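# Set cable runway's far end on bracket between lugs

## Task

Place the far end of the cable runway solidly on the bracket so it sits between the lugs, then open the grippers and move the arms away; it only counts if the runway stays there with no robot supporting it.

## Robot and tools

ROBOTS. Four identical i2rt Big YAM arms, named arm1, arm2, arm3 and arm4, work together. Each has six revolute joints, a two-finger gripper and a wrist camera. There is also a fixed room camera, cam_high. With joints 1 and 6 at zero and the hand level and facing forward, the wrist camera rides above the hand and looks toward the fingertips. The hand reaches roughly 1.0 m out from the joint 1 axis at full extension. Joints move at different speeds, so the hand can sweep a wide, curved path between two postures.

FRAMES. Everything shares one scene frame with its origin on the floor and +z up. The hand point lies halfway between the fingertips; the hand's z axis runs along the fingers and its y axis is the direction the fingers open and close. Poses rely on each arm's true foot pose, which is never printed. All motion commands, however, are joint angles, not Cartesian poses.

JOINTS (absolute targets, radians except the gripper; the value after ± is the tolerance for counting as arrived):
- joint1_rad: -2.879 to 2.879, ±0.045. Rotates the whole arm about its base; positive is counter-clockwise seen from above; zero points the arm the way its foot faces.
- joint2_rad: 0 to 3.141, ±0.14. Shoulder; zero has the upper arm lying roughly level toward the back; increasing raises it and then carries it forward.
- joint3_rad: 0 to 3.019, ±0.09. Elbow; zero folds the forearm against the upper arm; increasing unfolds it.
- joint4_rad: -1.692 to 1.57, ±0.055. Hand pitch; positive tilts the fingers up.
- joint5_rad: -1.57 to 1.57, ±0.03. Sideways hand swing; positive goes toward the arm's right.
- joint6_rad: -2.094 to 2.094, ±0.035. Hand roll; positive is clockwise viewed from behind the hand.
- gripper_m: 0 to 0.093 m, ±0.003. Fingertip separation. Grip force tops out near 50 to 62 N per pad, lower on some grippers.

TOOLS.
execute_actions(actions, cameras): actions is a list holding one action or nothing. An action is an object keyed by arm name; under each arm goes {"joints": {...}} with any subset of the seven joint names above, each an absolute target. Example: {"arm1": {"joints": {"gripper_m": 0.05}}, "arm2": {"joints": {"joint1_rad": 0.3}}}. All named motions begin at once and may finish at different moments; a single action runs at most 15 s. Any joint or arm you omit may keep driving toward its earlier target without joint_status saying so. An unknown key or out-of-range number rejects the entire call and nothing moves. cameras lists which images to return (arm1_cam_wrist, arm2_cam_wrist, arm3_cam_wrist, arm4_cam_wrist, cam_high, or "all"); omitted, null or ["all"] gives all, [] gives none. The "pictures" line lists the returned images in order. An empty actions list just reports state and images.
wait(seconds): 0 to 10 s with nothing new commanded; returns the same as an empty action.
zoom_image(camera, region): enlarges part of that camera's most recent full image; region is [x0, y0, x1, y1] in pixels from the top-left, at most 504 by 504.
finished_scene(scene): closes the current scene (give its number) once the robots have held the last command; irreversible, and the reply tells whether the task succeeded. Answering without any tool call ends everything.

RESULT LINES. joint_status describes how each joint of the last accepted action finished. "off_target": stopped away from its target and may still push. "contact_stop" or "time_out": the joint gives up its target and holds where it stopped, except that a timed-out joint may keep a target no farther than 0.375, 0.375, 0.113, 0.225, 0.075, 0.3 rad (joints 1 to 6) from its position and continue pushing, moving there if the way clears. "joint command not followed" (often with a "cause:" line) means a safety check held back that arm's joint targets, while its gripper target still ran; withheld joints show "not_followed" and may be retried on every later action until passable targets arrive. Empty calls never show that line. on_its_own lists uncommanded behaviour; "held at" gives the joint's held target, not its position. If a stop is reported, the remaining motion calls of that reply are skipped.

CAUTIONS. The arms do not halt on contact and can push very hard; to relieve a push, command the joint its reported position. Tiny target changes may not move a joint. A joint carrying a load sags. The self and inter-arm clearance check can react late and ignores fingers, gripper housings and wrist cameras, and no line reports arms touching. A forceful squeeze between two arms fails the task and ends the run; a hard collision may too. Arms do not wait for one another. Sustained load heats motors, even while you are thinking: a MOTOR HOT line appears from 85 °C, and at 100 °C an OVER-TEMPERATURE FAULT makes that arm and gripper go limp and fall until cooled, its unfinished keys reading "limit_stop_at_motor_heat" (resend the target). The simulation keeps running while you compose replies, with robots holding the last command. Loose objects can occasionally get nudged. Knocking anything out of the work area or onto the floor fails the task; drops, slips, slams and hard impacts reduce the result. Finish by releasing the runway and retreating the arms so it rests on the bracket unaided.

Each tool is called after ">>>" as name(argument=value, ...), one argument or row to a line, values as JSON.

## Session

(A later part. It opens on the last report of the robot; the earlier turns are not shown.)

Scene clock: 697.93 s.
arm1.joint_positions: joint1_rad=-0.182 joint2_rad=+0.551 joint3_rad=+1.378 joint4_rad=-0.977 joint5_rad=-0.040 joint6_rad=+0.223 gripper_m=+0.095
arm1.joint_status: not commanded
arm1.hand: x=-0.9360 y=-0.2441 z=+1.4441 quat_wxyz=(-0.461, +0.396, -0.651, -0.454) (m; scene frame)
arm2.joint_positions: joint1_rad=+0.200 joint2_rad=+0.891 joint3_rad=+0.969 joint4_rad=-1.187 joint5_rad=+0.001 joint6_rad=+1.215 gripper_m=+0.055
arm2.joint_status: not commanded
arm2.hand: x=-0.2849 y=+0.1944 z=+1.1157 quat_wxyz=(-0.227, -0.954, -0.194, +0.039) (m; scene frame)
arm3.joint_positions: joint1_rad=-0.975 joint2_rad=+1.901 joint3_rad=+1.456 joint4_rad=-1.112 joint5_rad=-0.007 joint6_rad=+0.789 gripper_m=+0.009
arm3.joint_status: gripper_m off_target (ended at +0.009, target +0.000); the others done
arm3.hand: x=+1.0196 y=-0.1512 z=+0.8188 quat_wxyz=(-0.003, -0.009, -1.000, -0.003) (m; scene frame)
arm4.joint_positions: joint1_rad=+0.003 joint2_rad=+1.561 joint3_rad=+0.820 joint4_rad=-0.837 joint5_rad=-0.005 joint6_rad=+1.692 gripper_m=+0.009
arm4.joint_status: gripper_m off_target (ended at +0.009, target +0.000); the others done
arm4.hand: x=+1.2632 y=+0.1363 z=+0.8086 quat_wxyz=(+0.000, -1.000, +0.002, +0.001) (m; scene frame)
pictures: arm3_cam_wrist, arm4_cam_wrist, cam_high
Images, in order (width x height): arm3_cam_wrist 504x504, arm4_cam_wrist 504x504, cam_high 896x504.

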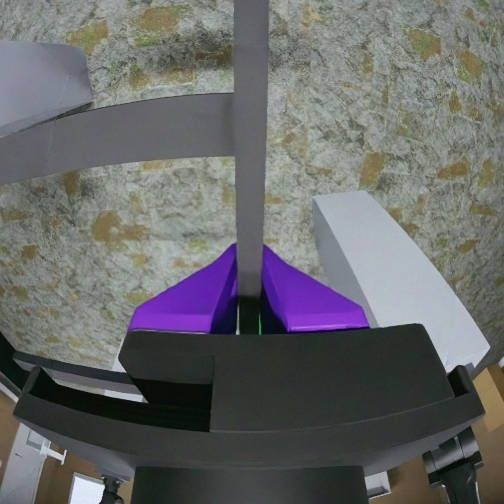

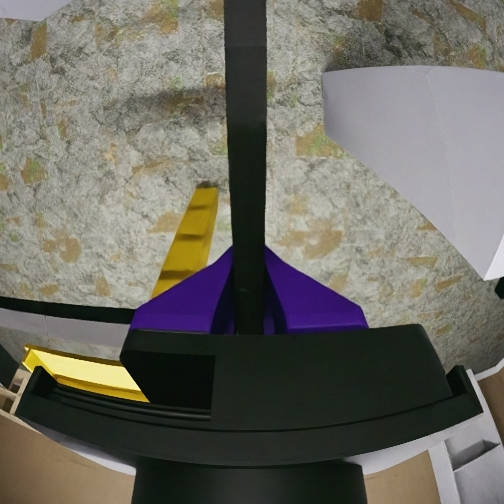

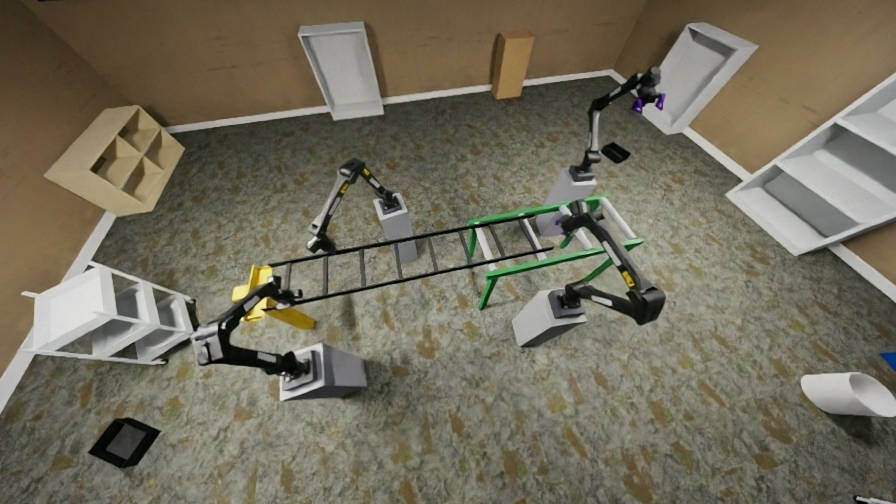

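>>> execute_actions(
  actions=[
    {"arm3":{"joints":{"joint1_rad":-1.063,"joint2_rad":1.943,"joint3_rad":1.751,"joint4_rad":-1.228,"joint5_rad":0,"joint6_rad":0.684,"gripper_m":0.0}},"arm4":{"joints":{"joint1_rad":0.195,"joint2_rad":1.511,"joint3_rad":0.96,"joint4_rad":-0.876,"joint5_rad":-0.005,"joint6_rad":1.912,"gripper_m":0.0}}},
  ],
  cameras=["cam_high","arm4_cam_wrist","arm3_cam_wrist"],
)

>>> zoom_image(
  camera="cam_high",
  region=[200, 230, 360, 350],
)

Scene clock: 726.60 s.
arm1.joint_positions: joint1_rad=-0.182 joint2_rad=+0.551 joint3_rad=+1.378 joint4_rad=-0.977 joint5_rad=-0.040 joint6_rad=+0.223 gripper_m=+0.095
arm1.joint_status: not commanded
arm1.hand: x=-0.9360 y=-0.2441 z=+1.4441 quat_wxyz=(-0.461, +0.396, -0.651, -0.454) (m; scene frame)
arm2.joint_positions: joint1_rad=+0.200 joint2_rad=+0.891 joint3_rad=+0.969 joint4_rad=-1.187 joint5_rad=+0.001 joint6_rad=+1.215 gripper_m=+0.055
arm2.joint_status: not commanded
arm2.hand: x=-0.2849 y=+0.1944 z=+1.1157 quat_wxyz=(-0.227, -0.954, -0.194, +0.039) (m; scene frame)
arm3.joint_positions: joint1_rad=-1.063 joint2_rad=+2.031 joint3_rad=+1.665 joint4_rad=-1.193 joint5_rad=-0.010 joint6_rad=+0.702 gripper_m=+0.009
arm3.joint_status: gripper_m off_target (ended at +0.009, target +0.000); the others done
arm3.hand: x=+1.0933 y=-0.1542 z=+0.8192 quat_wxyz=(-0.002, -0.010, -1.000, -0.003) (m; scene frame)
arm4.joint_positions: joint1_rad=+0.197 joint2_rad=+1.600 joint3_rad=+0.870 joint4_rad=-0.847 joint5_rad=-0.001 joint6_rad=+1.887 gripper_m=+0.009
arm4.joint_status: gripper_m off_target (ended at +0.009, target +0.000); the others done
arm4.hand: x=+1.3369 y=+0.1344 z=+0.8084 quat_wxyz=(+0.000, -1.000, +0.003, +0.003) (m; scene frame)
pictures: arm3_cam_wrist, arm4_cam_wrist, cam_high
Images, in order (width x height): arm3_cam_wrist 504x504, arm4_cam_wrist 504x504, cam_high 896x504.

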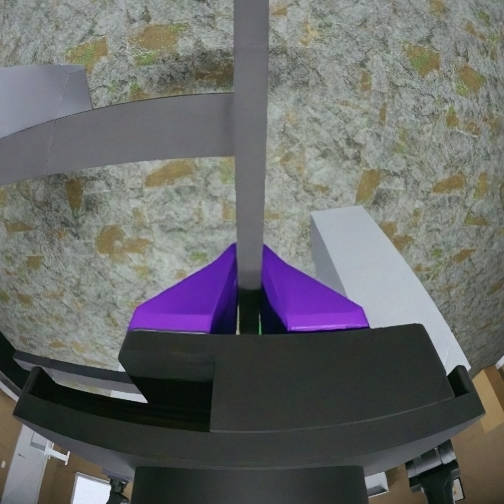

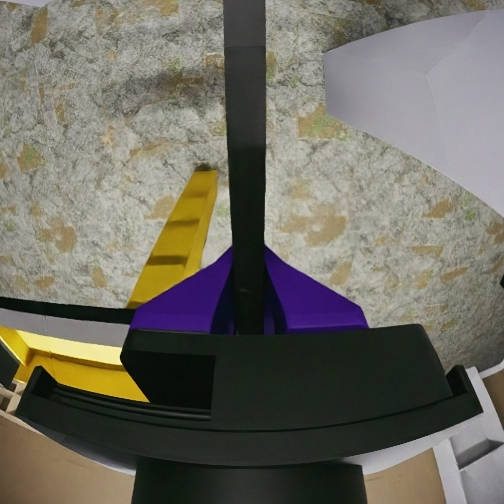

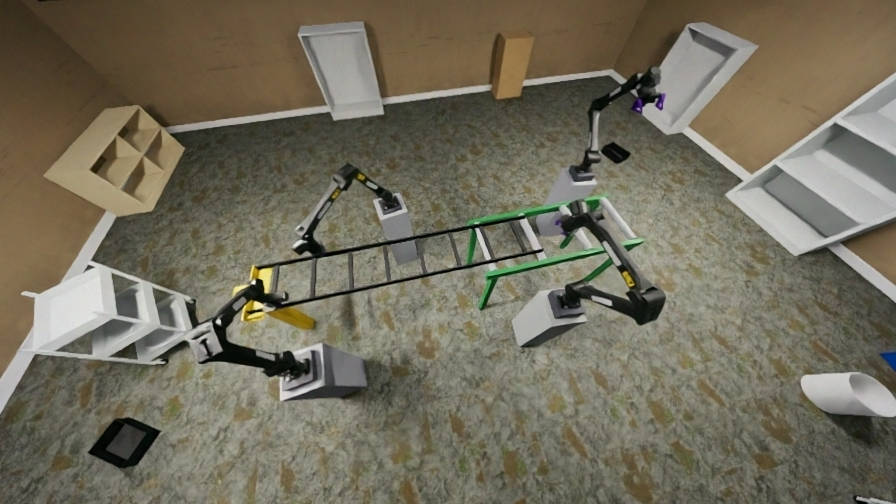

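Region (200, 230, 360, 350) of cam_high's 896x504 image, scaled by 3.150, with more detail than that image has; it fills the top 378 rows of this view, and the rest is white.

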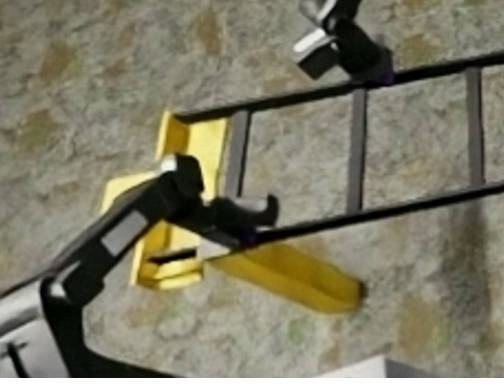

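>>> zoom_image(
  camera="cam_high",
  region=[225, 255, 295, 330],
)

Region (225, 255, 295, 330) of cam_high's 896x504 image, scaled by 6.720, with more detail than that image has; it fills the left 470 columns of this view, and the rest is white.

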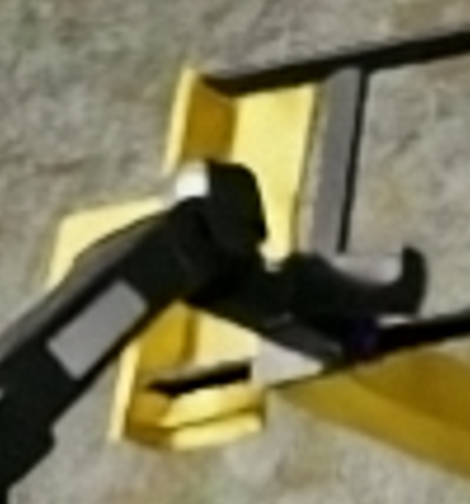

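>>> execute_actions(
  actions=[
    {"arm3":{"joints":{"joint1_rad":-1.077,"joint2_rad":1.972,"joint3_rad":1.774,"joint4_rad":-1.226,"joint5_rad":0,"joint6_rad":0.67,"gripper_m":0.0}},"arm4":{"joints":{"joint1_rad":0.22,"joint2_rad":1.546,"joint3_rad":0.962,"joint4_rad":-0.83,"joint5_rad":-0.005,"joint6_rad":1.938,"gripper_m":0.0}}},
  ],
  cameras=["cam_high","arm4_cam_wrist"],
)

>>> zoom_image(
  camera="cam_high",
  region=[225, 255, 295, 330],
)

Scene clock: 754.00 s.
arm1.joint_positions: joint1_rad=-0.182 joint2_rad=+0.551 joint3_rad=+1.378 joint4_rad=-0.977 joint5_rad=-0.040 joint6_rad=+0.223 gripper_m=+0.095
arm1.joint_status: not commanded
arm1.hand: x=-0.9360 y=-0.2441 z=+1.4441 quat_wxyz=(-0.461, +0.396, -0.651, -0.454) (m; scene frame)
arm2.joint_positions: joint1_rad=+0.200 joint2_rad=+0.891 joint3_rad=+0.969 joint4_rad=-1.187 joint5_rad=+0.001 joint6_rad=+1.215 gripper_m=+0.055
arm2.joint_status: not commanded
arm2.hand: x=-0.2849 y=+0.1944 z=+1.1157 quat_wxyz=(-0.227, -0.954, -0.194, +0.039) (m; scene frame)
arm3.joint_positions: joint1_rad=-1.064 joint2_rad=+2.047 joint3_rad=+1.665 joint4_rad=-1.192 joint5_rad=-0.010 joint6_rad=+0.702 gripper_m=+0.009
arm3.joint_status: joint3_rad time_out (moved +0.000 of +0.109); gripper_m off_target (ended at +0.009, target +0.000); the others done
arm3.on_its_own: joint3_rad reads +1.665 and still pushes toward +1.774 since a time_out
arm3.hand: x=+1.0926 y=-0.1552 z=+0.8098 quat_wxyz=(+0.004, -0.010, -1.000, +0.002) (m; scene frame)
arm4.joint_positions: joint1_rad=+0.198 joint2_rad=+1.630 joint3_rad=+0.870 joint4_rad=-0.828 joint5_rad=+0.003 joint6_rad=+1.888 gripper_m=+0.009
arm4.joint_status: joint3_rad time_out (moved +0.000 of +0.092); joint6_rad time_out (moved +0.001 of +0.051); gripper_m off_target (ended at +0.009, target +0.000); the others done
arm4.on_its_own: joint3_rad reads +0.870 and still pushes toward +0.962 since a time_out; joint6_rad reads +1.888 and still pushes toward +1.938 since a time_out
arm4.hand: x=+1.3369 y=+0.1336 z=+0.7974 quat_wxyz=(+0.004, -1.000, +0.003, +0.007) (m; scene frame)
pictures: arm4_cam_wrist, cam_high
Images, in order (width x height): arm4_cam_wrist 504x504, cam_high 896x504.

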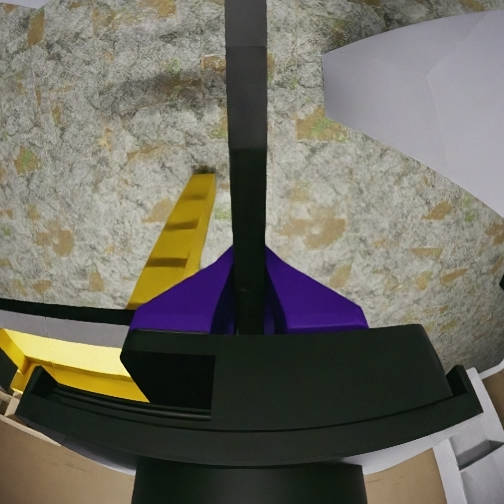

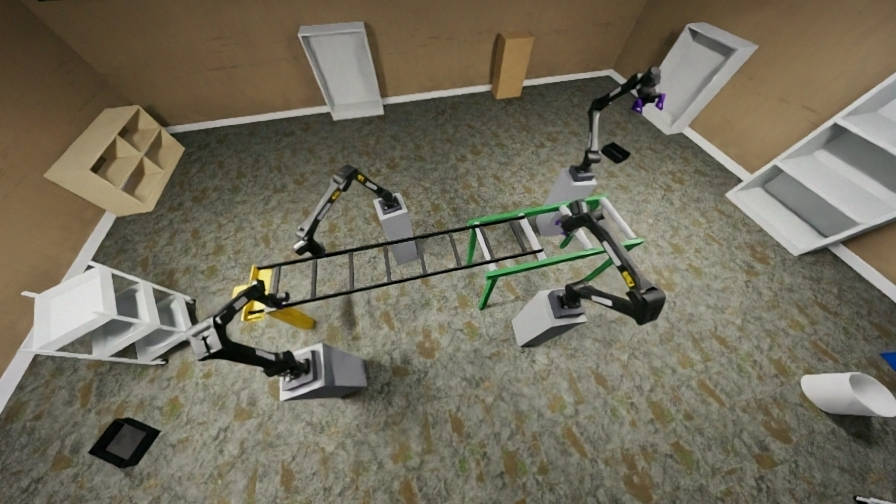

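Region (225, 255, 295, 330) of cam_high's 896x504 image, scaled by 6.720, with more detail than that image has; it fills the left 470 columns of this view, and the rest is white.

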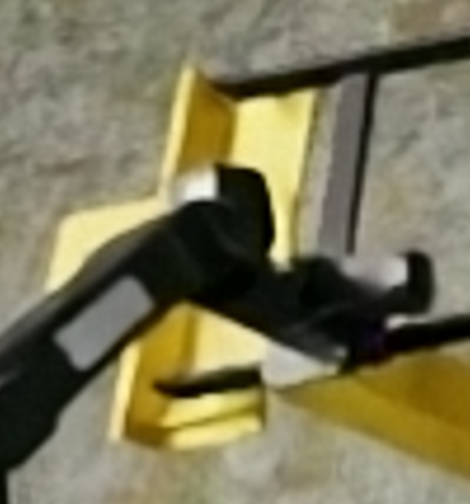

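>>> execute_actions(
  actions=[
    {"arm3":{"joints":{"joint1_rad":-1.093,"joint2_rad":1.985,"joint3_rad":1.80,"joint4_rad":-1.226,"joint5_rad":0,"joint6_rad":0.665,"gripper_m":0.0}},"arm4":{"joints":{"joint1_rad":0.243,"joint2_rad":1.548,"joint3_rad":0.965,"joint4_rad":-0.83,"joint5_rad":-0.005,"joint6_rad":1.945,"gripper_m":0.0}}},
  ],
  cameras=["cam_high","arm4_cam_wrist"],
)

>>> zoom_image(
  camera="cam_high",
  region=[225, 255, 295, 330],
)

Scene clock: 776.37 s.
arm1.joint_positions: joint1_rad=-0.182 joint2_rad=+0.551 joint3_rad=+1.378 joint4_rad=-0.977 joint5_rad=-0.040 joint6_rad=+0.223 gripper_m=+0.095
arm1.joint_status: not commanded
arm1.hand: x=-0.9360 y=-0.2441 z=+1.4441 quat_wxyz=(-0.461, +0.396, -0.651, -0.454) (m; scene frame)
arm2.joint_positions: joint1_rad=+0.200 joint2_rad=+0.891 joint3_rad=+0.969 joint4_rad=-1.187 joint5_rad=+0.001 joint6_rad=+1.215 gripper_m=+0.055
arm2.joint_status: not commanded
arm2.hand: x=-0.2849 y=+0.1944 z=+1.1157 quat_wxyz=(-0.227, -0.954, -0.194, +0.039) (m; scene frame)
arm3.joint_positions: joint1_rad=-1.082 joint2_rad=+2.067 joint3_rad=+1.702 joint4_rad=-1.191 joint5_rad=-0.012 joint6_rad=+0.687 gripper_m=+0.009
arm3.joint_status: joint3_rad time_out (moved +0.037 of +0.135); gripper_m off_target (ended at +0.009, target +0.000); the others done
arm3.on_its_own: joint3_rad reads +1.702 and still pushes toward +1.800 since a time_out
arm3.hand: x=+1.1097 y=-0.1558 z=+0.8110 quat_wxyz=(-0.003, -0.012, -1.000, -0.005) (m; scene frame)
arm4.joint_positions: joint1_rad=+0.238 joint2_rad=+1.628 joint3_rad=+0.877 joint4_rad=-0.821 joint5_rad=+0.001 joint6_rad=+1.922 gripper_m=+0.009
arm4.joint_status: gripper_m off_target (ended at +0.009, target +0.000); the others done
arm4.hand: x=+1.3537 y=+0.1335 z=+0.7998 quat_wxyz=(-0.003, -1.000, +0.000, +0.004) (m; scene frame)
pictures: arm4_cam_wrist, cam_high
Images, in order (width x height): arm4_cam_wrist 504x504, cam_high 896x504.

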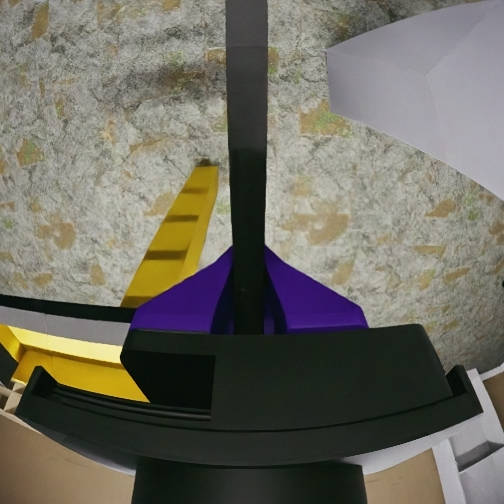

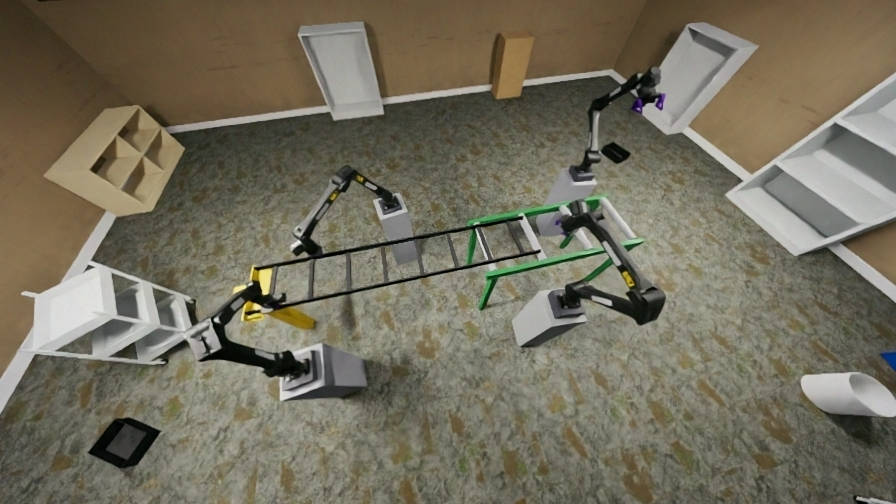

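Region (225, 255, 295, 330) of cam_high's 896x504 image, scaled by 6.720, with more detail than that image has; it fills the left 470 columns of this view, and the rest is white.

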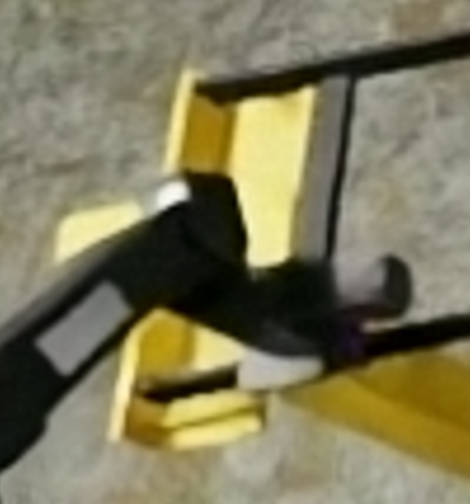

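>>> execute_actions(
  actions=[
    {"arm3":{"joints":{"joint1_rad":-1.082,"joint2_rad":2.02,"joint3_rad":1.722,"joint4_rad":-1.172,"joint5_rad":-0.005,"joint6_rad":0.682,"gripper_m":0.0}},"arm4":{"joints":{"joint1_rad":0.237,"joint2_rad":1.585,"joint3_rad":0.915,"joint4_rad":-0.79,"joint5_rad":-0.003,"joint6_rad":1.93,"gripper_m":0.0}}},
  ],
  cameras=["cam_high"],
)

>>> zoom_image(
  camera="cam_high",
  region=[225, 255, 295, 330],
)

Scene clock: 800.37 s.
arm1.joint_positions: joint1_rad=-0.182 joint2_rad=+0.551 joint3_rad=+1.378 joint4_rad=-0.977 joint5_rad=-0.040 joint6_rad=+0.223 gripper_m=+0.095
arm1.joint_status: not commanded
arm1.hand: x=-0.9360 y=-0.2441 z=+1.4441 quat_wxyz=(-0.461, +0.396, -0.651, -0.454) (m; scene frame)
arm2.joint_positions: joint1_rad=+0.200 joint2_rad=+0.891 joint3_rad=+0.969 joint4_rad=-1.187 joint5_rad=+0.001 joint6_rad=+1.215 gripper_m=+0.055
arm2.joint_status: not commanded
arm2.hand: x=-0.2849 y=+0.1944 z=+1.1157 quat_wxyz=(-0.227, -0.954, -0.194, +0.039) (m; scene frame)
arm3.joint_positions: joint1_rad=-1.082 joint2_rad=+2.080 joint3_rad=+1.698 joint4_rad=-1.178 joint5_rad=-0.012 joint6_rad=+0.687 gripper_m=+0.009
arm3.joint_status: gripper_m off_target (ended at +0.009, target +0.000); the others done
arm3.hand: x=+1.1102 y=-0.1554 z=+0.8021 quat_wxyz=(-0.001, -0.012, -1.000, -0.004) (m; scene frame)
arm4.joint_positions: joint1_rad=+0.238 joint2_rad=+1.659 joint3_rad=+0.877 joint4_rad=-0.800 joint5_rad=+0.001 joint6_rad=+1.922 gripper_m=+0.009
arm4.joint_status: gripper_m off_target (ended at +0.009, target +0.000); the others done
arm4.hand: x=+1.3539 y=+0.1327 z=+0.7886 quat_wxyz=(+0.002, -1.000, +0.000, +0.005) (m; scene frame)
pictures: cam_high
Images, in order (width x height): cam_high 896x504.

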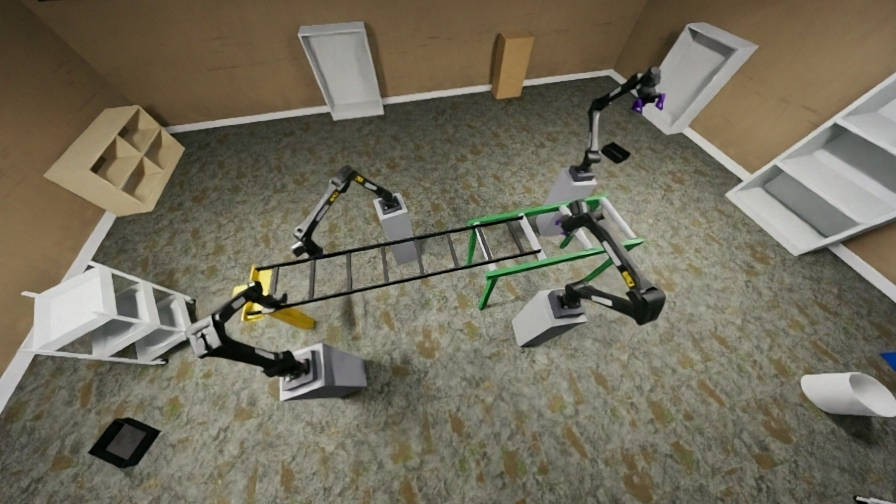

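Region (225, 255, 295, 330) of cam_high's 896x504 image, scaled by 6.720, with more detail than that image has; it fills the left 470 columns of this view, and the rest is white.

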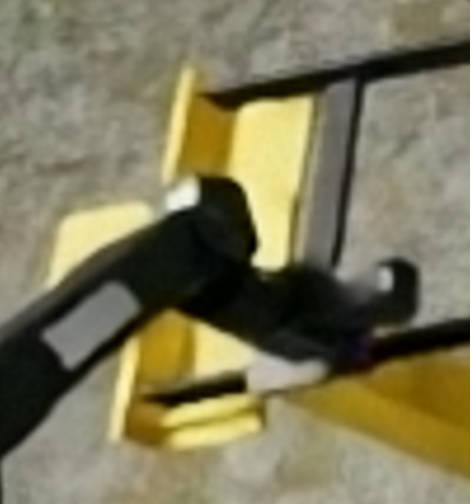

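>>> execute_actions(
  actions=[
    {"arm3":{"joints":{"joint1_rad":-1.082,"joint2_rad":2.05,"joint3_rad":1.69,"joint4_rad":-1.15,"joint5_rad":-0.005,"joint6_rad":0.685,"gripper_m":0.0}},"arm4":{"joints":{"joint1_rad":0.237,"joint2_rad":1.618,"joint3_rad":0.885,"joint4_rad":-0.772,"joint5_rad":-0.003,"joint6_rad":1.927,"gripper_m":0.0}}},
  ],
  cameras=["cam_high"],
)

>>> zoom_image(
  camera="cam_high",
  region=[225, 255, 295, 330],
)

Scene clock: 804.67 s.
arm1.joint_positions: joint1_rad=-0.182 joint2_rad=+0.551 joint3_rad=+1.378 joint4_rad=-0.977 joint5_rad=-0.040 joint6_rad=+0.223 gripper_m=+0.095
arm1.joint_status: not commanded
arm1.hand: x=-0.9360 y=-0.2441 z=+1.4441 quat_wxyz=(-0.461, +0.396, -0.651, -0.454) (m; scene frame)
arm2.joint_positions: joint1_rad=+0.200 joint2_rad=+0.891 joint3_rad=+0.969 joint4_rad=-1.187 joint5_rad=+0.001 joint6_rad=+1.215 gripper_m=+0.055
arm2.joint_status: not commanded
arm2.hand: x=-0.2849 y=+0.1944 z=+1.1157 quat_wxyz=(-0.227, -0.954, -0.194, +0.039) (m; scene frame)
arm3.joint_positions: joint1_rad=-1.078 joint2_rad=+2.095 joint3_rad=+1.682 joint4_rad=-1.145 joint5_rad=-0.019 joint6_rad=+0.687 gripper_m=+0.009
arm3.joint_status: gripper_m off_target (ended at +0.009, target +0.000); the others done
arm3.hand: x=+1.1078 y=-0.1524 z=+0.7872 quat_wxyz=(+0.001, -0.010, -1.000, -0.007) (m; scene frame)
arm4.joint_positions: joint1_rad=+0.238 joint2_rad=+1.693 joint3_rad=+0.859 joint4_rad=-0.766 joint5_rad=+0.009 joint6_rad=+1.921 gripper_m=+0.009
arm4.joint_status: gripper_m off_target (ended at +0.009, target +0.000); the others done
arm4.hand: x=+1.3504 y=+0.1378 z=+0.7711 quat_wxyz=(+0.009, -1.000, -0.001, +0.012) (m; scene frame)
pictures: cam_high
Images, in order (width x height): cam_high 896x504.

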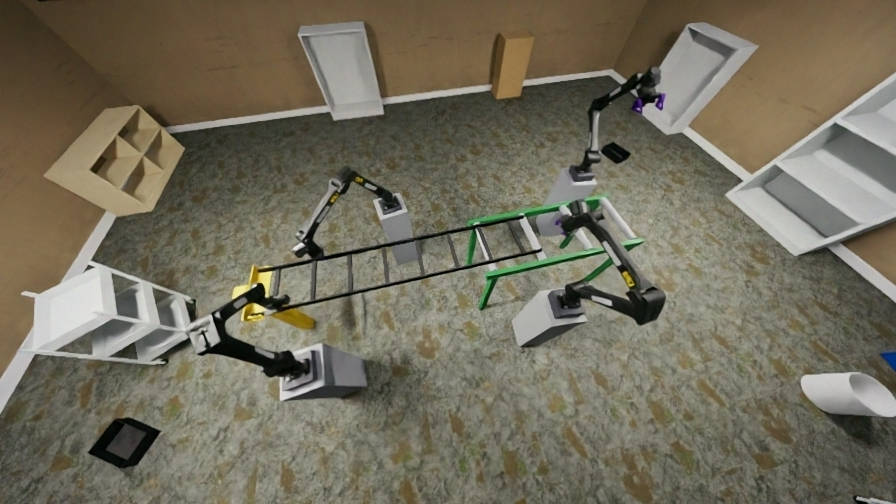

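Region (225, 255, 295, 330) of cam_high's 896x504 image, scaled by 6.720, with more detail than that image has; it fills the left 470 columns of this view, and the rest is white.

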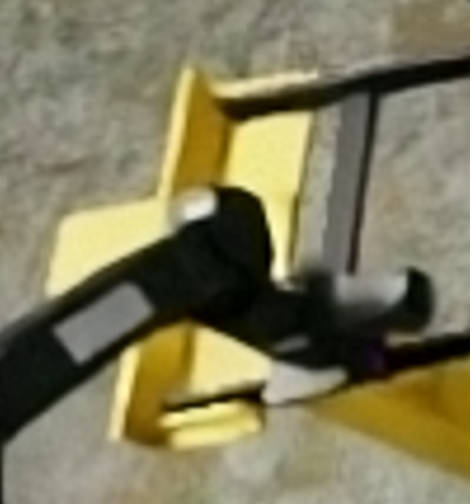

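>>> execute_actions(
  actions=[
    {"arm3":{"joints":{"joint1_rad":-1.098,"joint2_rad":2.058,"joint3_rad":1.667,"joint4_rad":-1.14,"joint5_rad":0.0,"joint6_rad":0.68,"gripper_m":0.0}},"arm4":{"joints":{"joint1_rad":0.24,"joint2_rad":1.635,"joint3_rad":0.885,"joint4_rad":-0.718,"joint5_rad":-0.008,"joint6_rad":1.927,"gripper_m":0.0}}},
  ],
  cameras=["cam_high","arm4_cam_wrist"],
)

>>> zoom_image(
  camera="cam_high",
  region=[225, 255, 295, 330],
)

Scene clock: 832.53 s.
arm1.joint_positions: joint1_rad=-0.182 joint2_rad=+0.551 joint3_rad=+1.378 joint4_rad=-0.977 joint5_rad=-0.040 joint6_rad=+0.223 gripper_m=+0.095
arm1.joint_status: not commanded
arm1.hand: x=-0.9360 y=-0.2441 z=+1.4441 quat_wxyz=(-0.461, +0.396, -0.651, -0.454) (m; scene frame)
arm2.joint_positions: joint1_rad=+0.200 joint2_rad=+0.891 joint3_rad=+0.969 joint4_rad=-1.187 joint5_rad=+0.001 joint6_rad=+1.215 gripper_m=+0.055
arm2.joint_status: not commanded
arm2.hand: x=-0.2849 y=+0.1944 z=+1.1157 quat_wxyz=(-0.227, -0.954, -0.194, +0.039) (m; scene frame)
arm3.joint_positions: joint1_rad=-1.079 joint2_rad=+2.095 joint3_rad=+1.676 joint4_rad=-1.140 joint5_rad=-0.017 joint6_rad=+0.687 gripper_m=+0.009
arm3.joint_status: gripper_m off_target (ended at +0.009, target +0.000); the others done
arm3.hand: x=+1.1077 y=-0.1541 z=+0.7851 quat_wxyz=(+0.000, -0.011, -1.000, -0.006) (m; scene frame)
arm4.joint_positions: joint1_rad=+0.238 joint2_rad=+1.694 joint3_rad=+0.857 joint4_rad=-0.751 joint5_rad=+0.008 joint6_rad=+1.921 gripper_m=+0.009
arm4.joint_status: gripper_m off_target (ended at +0.009, target +0.000); the others done
arm4.hand: x=+1.3514 y=+0.1357 z=+0.7700 quat_wxyz=(+0.004, -1.000, -0.001, +0.009) (m; scene frame)
pictures: arm4_cam_wrist, cam_high
Images, in order (width x height): arm4_cam_wrist 504x504, cam_high 896x504.

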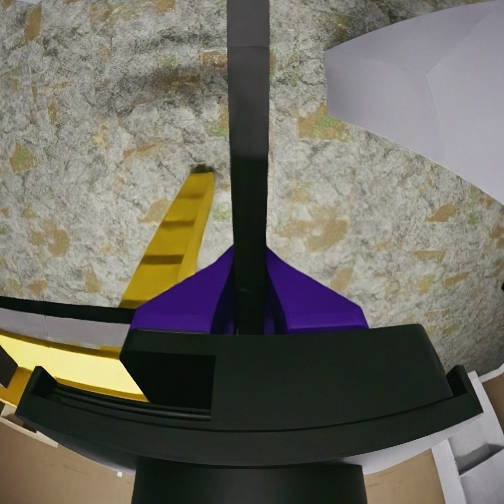

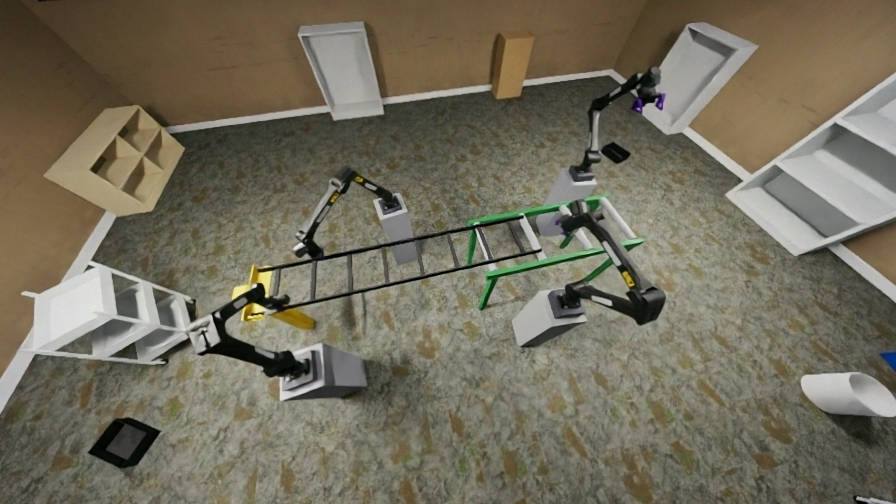

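Region (225, 255, 295, 330) of cam_high's 896x504 image, scaled by 6.720, with more detail than that image has; it fills the left 470 columns of this view, and the rest is white.

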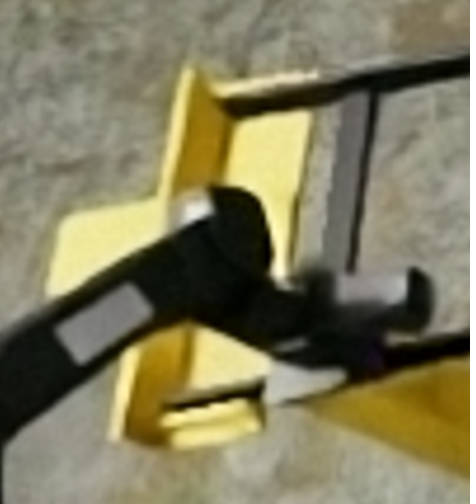

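>>> execute_actions(
  actions=[
    {"arm3":{"joints":{"joint1_rad":-1.09,"joint2_rad":2.078,"joint3_rad":1.66,"joint4_rad":-1.125,"joint5_rad":0.0,"joint6_rad":0.683,"gripper_m":0.0}},"arm4":{"joints":{"joint1_rad":0.24,"joint2_rad":1.662,"joint3_rad":0.875,"joint4_rad":-0.712,"joint5_rad":-0.008,"joint6_rad":1.927,"gripper_m":0.0}}},
  ],
  cameras=["cam_high"],
)

>>> zoom_image(
  camera="cam_high",
  region=[225, 255, 295, 330],
)

Scene clock: 838.30 s.
arm1.joint_positions: joint1_rad=-0.182 joint2_rad=+0.551 joint3_rad=+1.378 joint4_rad=-0.977 joint5_rad=-0.040 joint6_rad=+0.223 gripper_m=+0.095
arm1.joint_status: not commanded
arm1.hand: x=-0.9360 y=-0.2441 z=+1.4441 quat_wxyz=(-0.461, +0.396, -0.651, -0.454) (m; scene frame)
arm2.joint_positions: joint1_rad=+0.200 joint2_rad=+0.891 joint3_rad=+0.969 joint4_rad=-1.187 joint5_rad=+0.001 joint6_rad=+1.215 gripper_m=+0.055
arm2.joint_status: not commanded
arm2.hand: x=-0.2849 y=+0.1944 z=+1.1157 quat_wxyz=(-0.227, -0.954, -0.194, +0.039) (m; scene frame)
arm3.joint_positions: joint1_rad=-1.079 joint2_rad=+2.095 joint3_rad=+1.674 joint4_rad=-1.138 joint5_rad=-0.017 joint6_rad=+0.687 gripper_m=+0.009
arm3.joint_status: gripper_m off_target (ended at +0.009, target +0.000); the others done
arm3.hand: x=+1.1076 y=-0.1542 z=+0.7845 quat_wxyz=(+0.000, -0.011, -1.000, -0.006) (m; scene frame)
arm4.joint_positions: joint1_rad=+0.238 joint2_rad=+1.694 joint3_rad=+0.855 joint4_rad=-0.749 joint5_rad=+0.008 joint6_rad=+1.921 gripper_m=+0.009
arm4.joint_status: gripper_m off_target (ended at +0.009, target +0.000); the others done
arm4.hand: x=+1.3513 y=+0.1360 z=+0.7696 quat_wxyz=(+0.003, -1.000, -0.001, +0.009) (m; scene frame)
pictures: cam_high
Images, in order (width x height): cam_high 896x504.

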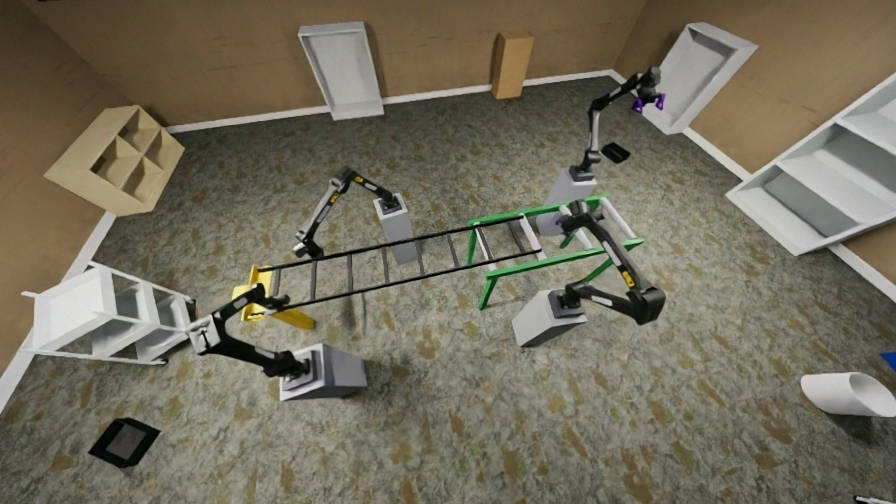

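Region (225, 255, 295, 330) of cam_high's 896x504 image, scaled by 6.720, with more detail than that image has; it fills the left 470 columns of this view, and the rest is white.

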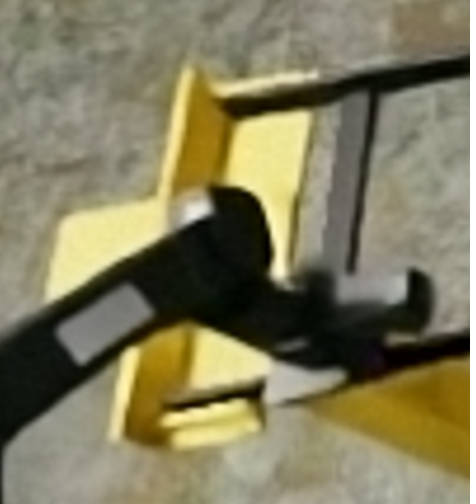

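>>> execute_actions(
  actions=[
    {"arm3":{"joints":{"joint1_rad":-1.105,"joint2_rad":2.034,"joint3_rad":1.805,"joint4_rad":-1.188,"joint5_rad":0.0,"joint6_rad":0.66,"gripper_m":0.0}},"arm4":{"joints":{"joint1_rad":0.275,"joint2_rad":1.607,"joint3_rad":0.955,"joint4_rad":-0.765,"joint5_rad":-0.008,"joint6_rad":1.975,"gripper_m":0.0}}},
  ],
  cameras=["cam_high"],
)

>>> zoom_image(
  camera="cam_high",
  region=[225, 255, 295, 330],
)

Scene clock: 884.93 s.
arm1.joint_positions: joint1_rad=-0.182 joint2_rad=+0.551 joint3_rad=+1.378 joint4_rad=-0.977 joint5_rad=-0.040 joint6_rad=+0.223 gripper_m=+0.095
arm1.joint_status: not commanded
arm1.hand: x=-0.9360 y=-0.2441 z=+1.4441 quat_wxyz=(-0.461, +0.396, -0.651, -0.454) (m; scene frame)
arm2.joint_positions: joint1_rad=+0.200 joint2_rad=+0.891 joint3_rad=+0.969 joint4_rad=-1.187 joint5_rad=+0.001 joint6_rad=+1.215 gripper_m=+0.055
arm2.joint_status: not commanded
arm2.hand: x=-0.2849 y=+0.1944 z=+1.1157 quat_wxyz=(-0.227, -0.954, -0.194, +0.039) (m; scene frame)
arm3.joint_positions: joint1_rad=-1.087 joint2_rad=+2.101 joint3_rad=+1.698 joint4_rad=-1.153 joint5_rad=-0.015 joint6_rad=+0.681 gripper_m=+0.009
arm3.joint_status: joint3_rad time_out (moved +0.024 of +0.131); gripper_m off_target (ended at +0.009, target +0.000); the others done
arm3.on_its_own: joint3_rad reads +1.698 and still pushes toward +1.805 since a time_out
arm3.hand: x=+1.1148 y=-0.1552 z=+0.7892 quat_wxyz=(-0.001, -0.012, -1.000, -0.006) (m; scene frame)
arm4.joint_positions: joint1_rad=+0.254 joint2_rad=+1.692 joint3_rad=+0.863 joint4_rad=-0.749 joint5_rad=+0.010 joint6_rad=+1.941 gripper_m=+0.009
arm4.joint_status: joint3_rad time_out (moved +0.008 of +0.100); gripper_m off_target (ended at +0.009, target +0.000); the others done
arm4.on_its_own: joint3_rad reads +0.863 and still pushes toward +0.955 since a time_out
arm4.hand: x=+1.3585 y=+0.1338 z=+0.7723 quat_wxyz=(-0.002, -1.000, +0.001, +0.009) (m; scene frame)
pictures: cam_high
Images, in order (width x height): cam_high 896x504.

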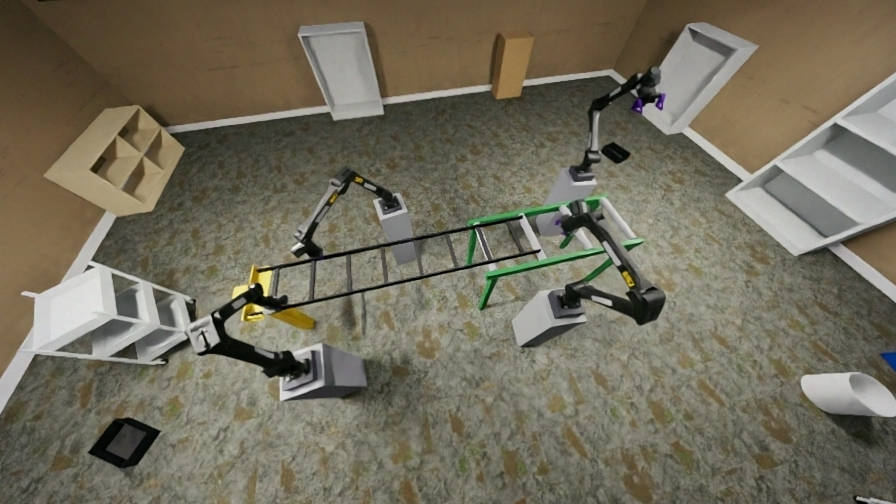

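Region (225, 255, 295, 330) of cam_high's 896x504 image, scaled by 6.720, with more detail than that image has; it fills the left 470 columns of this view, and the rest is white.

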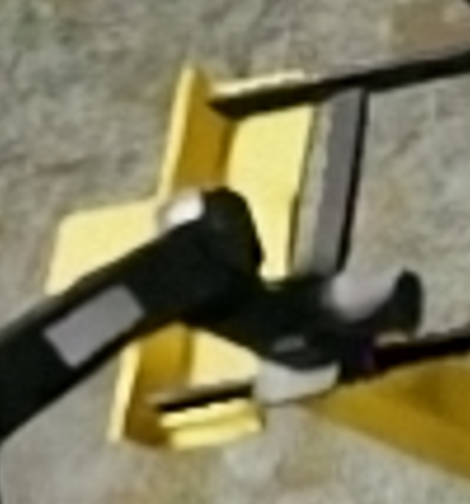

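>>> execute_actions(
  actions=[
    {"arm3":{"joints":{"joint1_rad":-1.088,"joint2_rad":2.092,"joint3_rad":1.685,"joint4_rad":-1.14,"joint5_rad":-0.012,"joint6_rad":0.681,"gripper_m":0.0}},"arm4":{"joints":{"joint1_rad":0.255,"joint2_rad":1.68,"joint3_rad":0.872,"joint4_rad":-0.735,"joint5_rad":0.005,"joint6_rad":1.941,"gripper_m":0.0}}},
  ],
  cameras=[],
)

Scene clock: 889.67 s.
arm1.joint_positions: joint1_rad=-0.182 joint2_rad=+0.551 joint3_rad=+1.378 joint4_rad=-0.977 joint5_rad=-0.040 joint6_rad=+0.223 gripper_m=+0.095
arm1.joint_status: not commanded
arm1.hand: x=-0.9360 y=-0.2441 z=+1.4441 quat_wxyz=(-0.461, +0.396, -0.651, -0.454) (m; scene frame)
arm2.joint_positions: joint1_rad=+0.200 joint2_rad=+0.891 joint3_rad=+0.969 joint4_rad=-1.187 joint5_rad=+0.001 joint6_rad=+1.215 gripper_m=+0.055
arm2.joint_status: not commanded
arm2.hand: x=-0.2849 y=+0.1944 z=+1.1157 quat_wxyz=(-0.227, -0.954, -0.194, +0.039) (m; scene frame)
arm3.joint_positions: joint1_rad=-1.087 joint2_rad=+2.107 joint3_rad=+1.695 joint4_rad=-1.150 joint5_rad=-0.018 joint6_rad=+0.681 gripper_m=+0.009
arm3.joint_status: gripper_m off_target (ended at +0.009, target +0.000); the others done
arm3.hand: x=+1.1139 y=-0.1553 z=+0.7850 quat_wxyz=(+0.001, -0.012, -1.000, -0.006) (m; scene frame)
arm4.joint_positions: joint1_rad=+0.254 joint2_rad=+1.700 joint3_rad=+0.863 joint4_rad=-0.746 joint5_rad=+0.012 joint6_rad=+1.940 gripper_m=+0.009
arm4.joint_status: gripper_m off_target (ended at +0.009, target +0.000); the others done
arm4.hand: x=+1.3580 y=+0.1342 z=+0.7697 quat_wxyz=(+0.000, -1.000, +0.001, +0.011) (m; scene frame)
pictures: none
No camera images: the call's "cameras" was empty. Leave "cameras" out to get every camera's image.

>>> execute_actions(
  actions=[
    {"arm3":{"joints":{"gripper_m":0.045}},"arm4":{"joints":{"gripper_m":0.045}}},
  ],
  cameras=["arm3_cam_wrist","arm4_cam_wrist"],
)

>>> execute_actions(
  actions=[
    {"arm3":{"joints":{"joint1_rad":-1.087,"joint2_rad":1.96,"joint3_rad":1.78,"joint4_rad":-1.38,"joint6_rad":0.681}},"arm4":{"joints":{"joint1_rad":0.254,"joint2_rad":1.46,"joint3_rad":0.93,"joint4_rad":-1.04,"joint6_rad":1.94}}},
  ],
  cameras=["cam_high"],
)

Scene clock: 895.20 s.
arm1.joint_positions: joint1_rad=-0.182 joint2_rad=+0.551 joint3_rad=+1.378 joint4_rad=-0.977 joint5_rad=-0.040 joint6_rad=+0.223 gripper_m=+0.095
arm1.joint_status: not commanded
arm1.hand: x=-0.9360 y=-0.2441 z=+1.4441 quat_wxyz=(-0.461, +0.396, -0.651, -0.454) (m; scene frame)
arm2.joint_positions: joint1_rad=+0.200 joint2_rad=+0.891 joint3_rad=+0.969 joint4_rad=-1.187 joint5_rad=+0.001 joint6_rad=+1.215 gripper_m=+0.055
arm2.joint_status: not commanded
arm2.hand: x=-0.2849 y=+0.1944 z=+1.1157 quat_wxyz=(-0.227, -0.954, -0.194, +0.039) (m; scene frame)
arm3.joint_positions: joint1_rad=-1.087 joint2_rad=+2.101 joint3_rad=+1.695 joint4_rad=-1.150 joint5_rad=-0.016 joint6_rad=+0.681 gripper_m=+0.045
arm3.joint_status: all done
arm3.hand: x=+1.1147 y=-0.1552 z=+0.7887 quat_wxyz=(-0.002, -0.012, -1.000, -0.006) (m; scene frame)
arm4.joint_positions: joint1_rad=+0.254 joint2_rad=+1.697 joint3_rad=+0.863 joint4_rad=-0.746 joint5_rad=+0.009 joint6_rad=+1.940 gripper_m=+0.045
arm4.joint_status: all done
arm4.hand: x=+1.3586 y=+0.1341 z=+0.7705 quat_wxyz=(+0.000, -1.000, +0.001, +0.009) (m; scene frame)
pictures: arm3_cam_wrist, arm4_cam_wrist
Images, in order (width x height): arm3_cam_wrist 504x504, arm4_cam_wrist 504x504.

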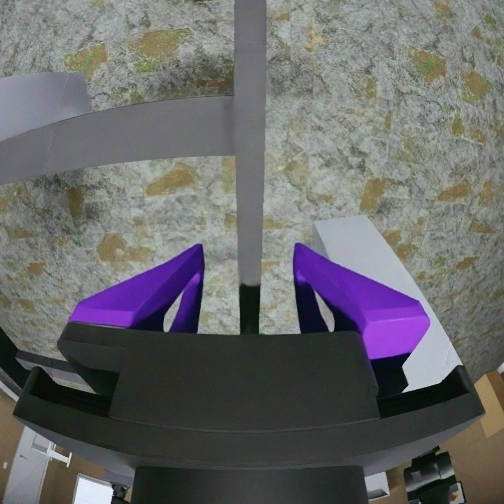

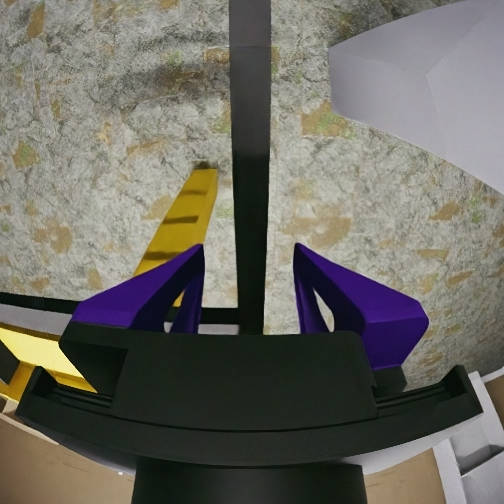

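Scene clock: 896.33 s.
arm1.joint_positions: joint1_rad=-0.182 joint2_rad=+0.551 joint3_rad=+1.378 joint4_rad=-0.977 joint5_rad=-0.040 joint6_rad=+0.223 gripper_m=+0.095
arm1.joint_status: not commanded
arm1.hand: x=-0.9360 y=-0.2441 z=+1.4441 quat_wxyz=(-0.461, +0.396, -0.651, -0.454) (m; scene frame)
arm2.joint_positions: joint1_rad=+0.200 joint2_rad=+0.891 joint3_rad=+0.969 joint4_rad=-1.187 joint5_rad=+0.001 joint6_rad=+1.215 gripper_m=+0.055
arm2.joint_status: not commanded
arm2.hand: x=-0.2849 y=+0.1944 z=+1.1157 quat_wxyz=(-0.227, -0.954, -0.194, +0.039) (m; scene frame)
arm3.joint_positions: joint1_rad=-1.087 joint2_rad=+1.933 joint3_rad=+1.748 joint4_rad=-1.369 joint5_rad=-0.016 joint6_rad=+0.681 gripper_m=+0.045
arm3.joint_status: all done
arm3.hand: x=+1.0927 y=-0.1710 z=+0.9065 quat_wxyz=(-0.002, -0.012, -1.000, -0.007) (m; scene frame)
arm4.joint_positions: joint1_rad=+0.254 joint2_rad=+1.456 joint3_rad=+0.889 joint4_rad=-1.024 joint5_rad=+0.009 joint6_rad=+1.940 gripper_m=+0.045
arm4.joint_status: all done
arm4.hand: x=+1.3491 y=+0.1608 z=+0.8653 quat_wxyz=(+0.004, -1.000, +0.001, +0.011) (m; scene frame)
pictures: cam_high
Images, in order (width x height): cam_high 896x504.

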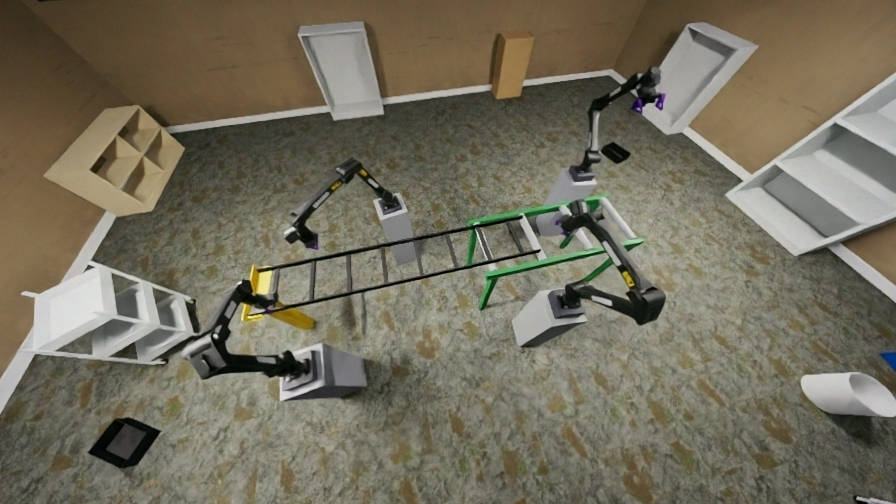

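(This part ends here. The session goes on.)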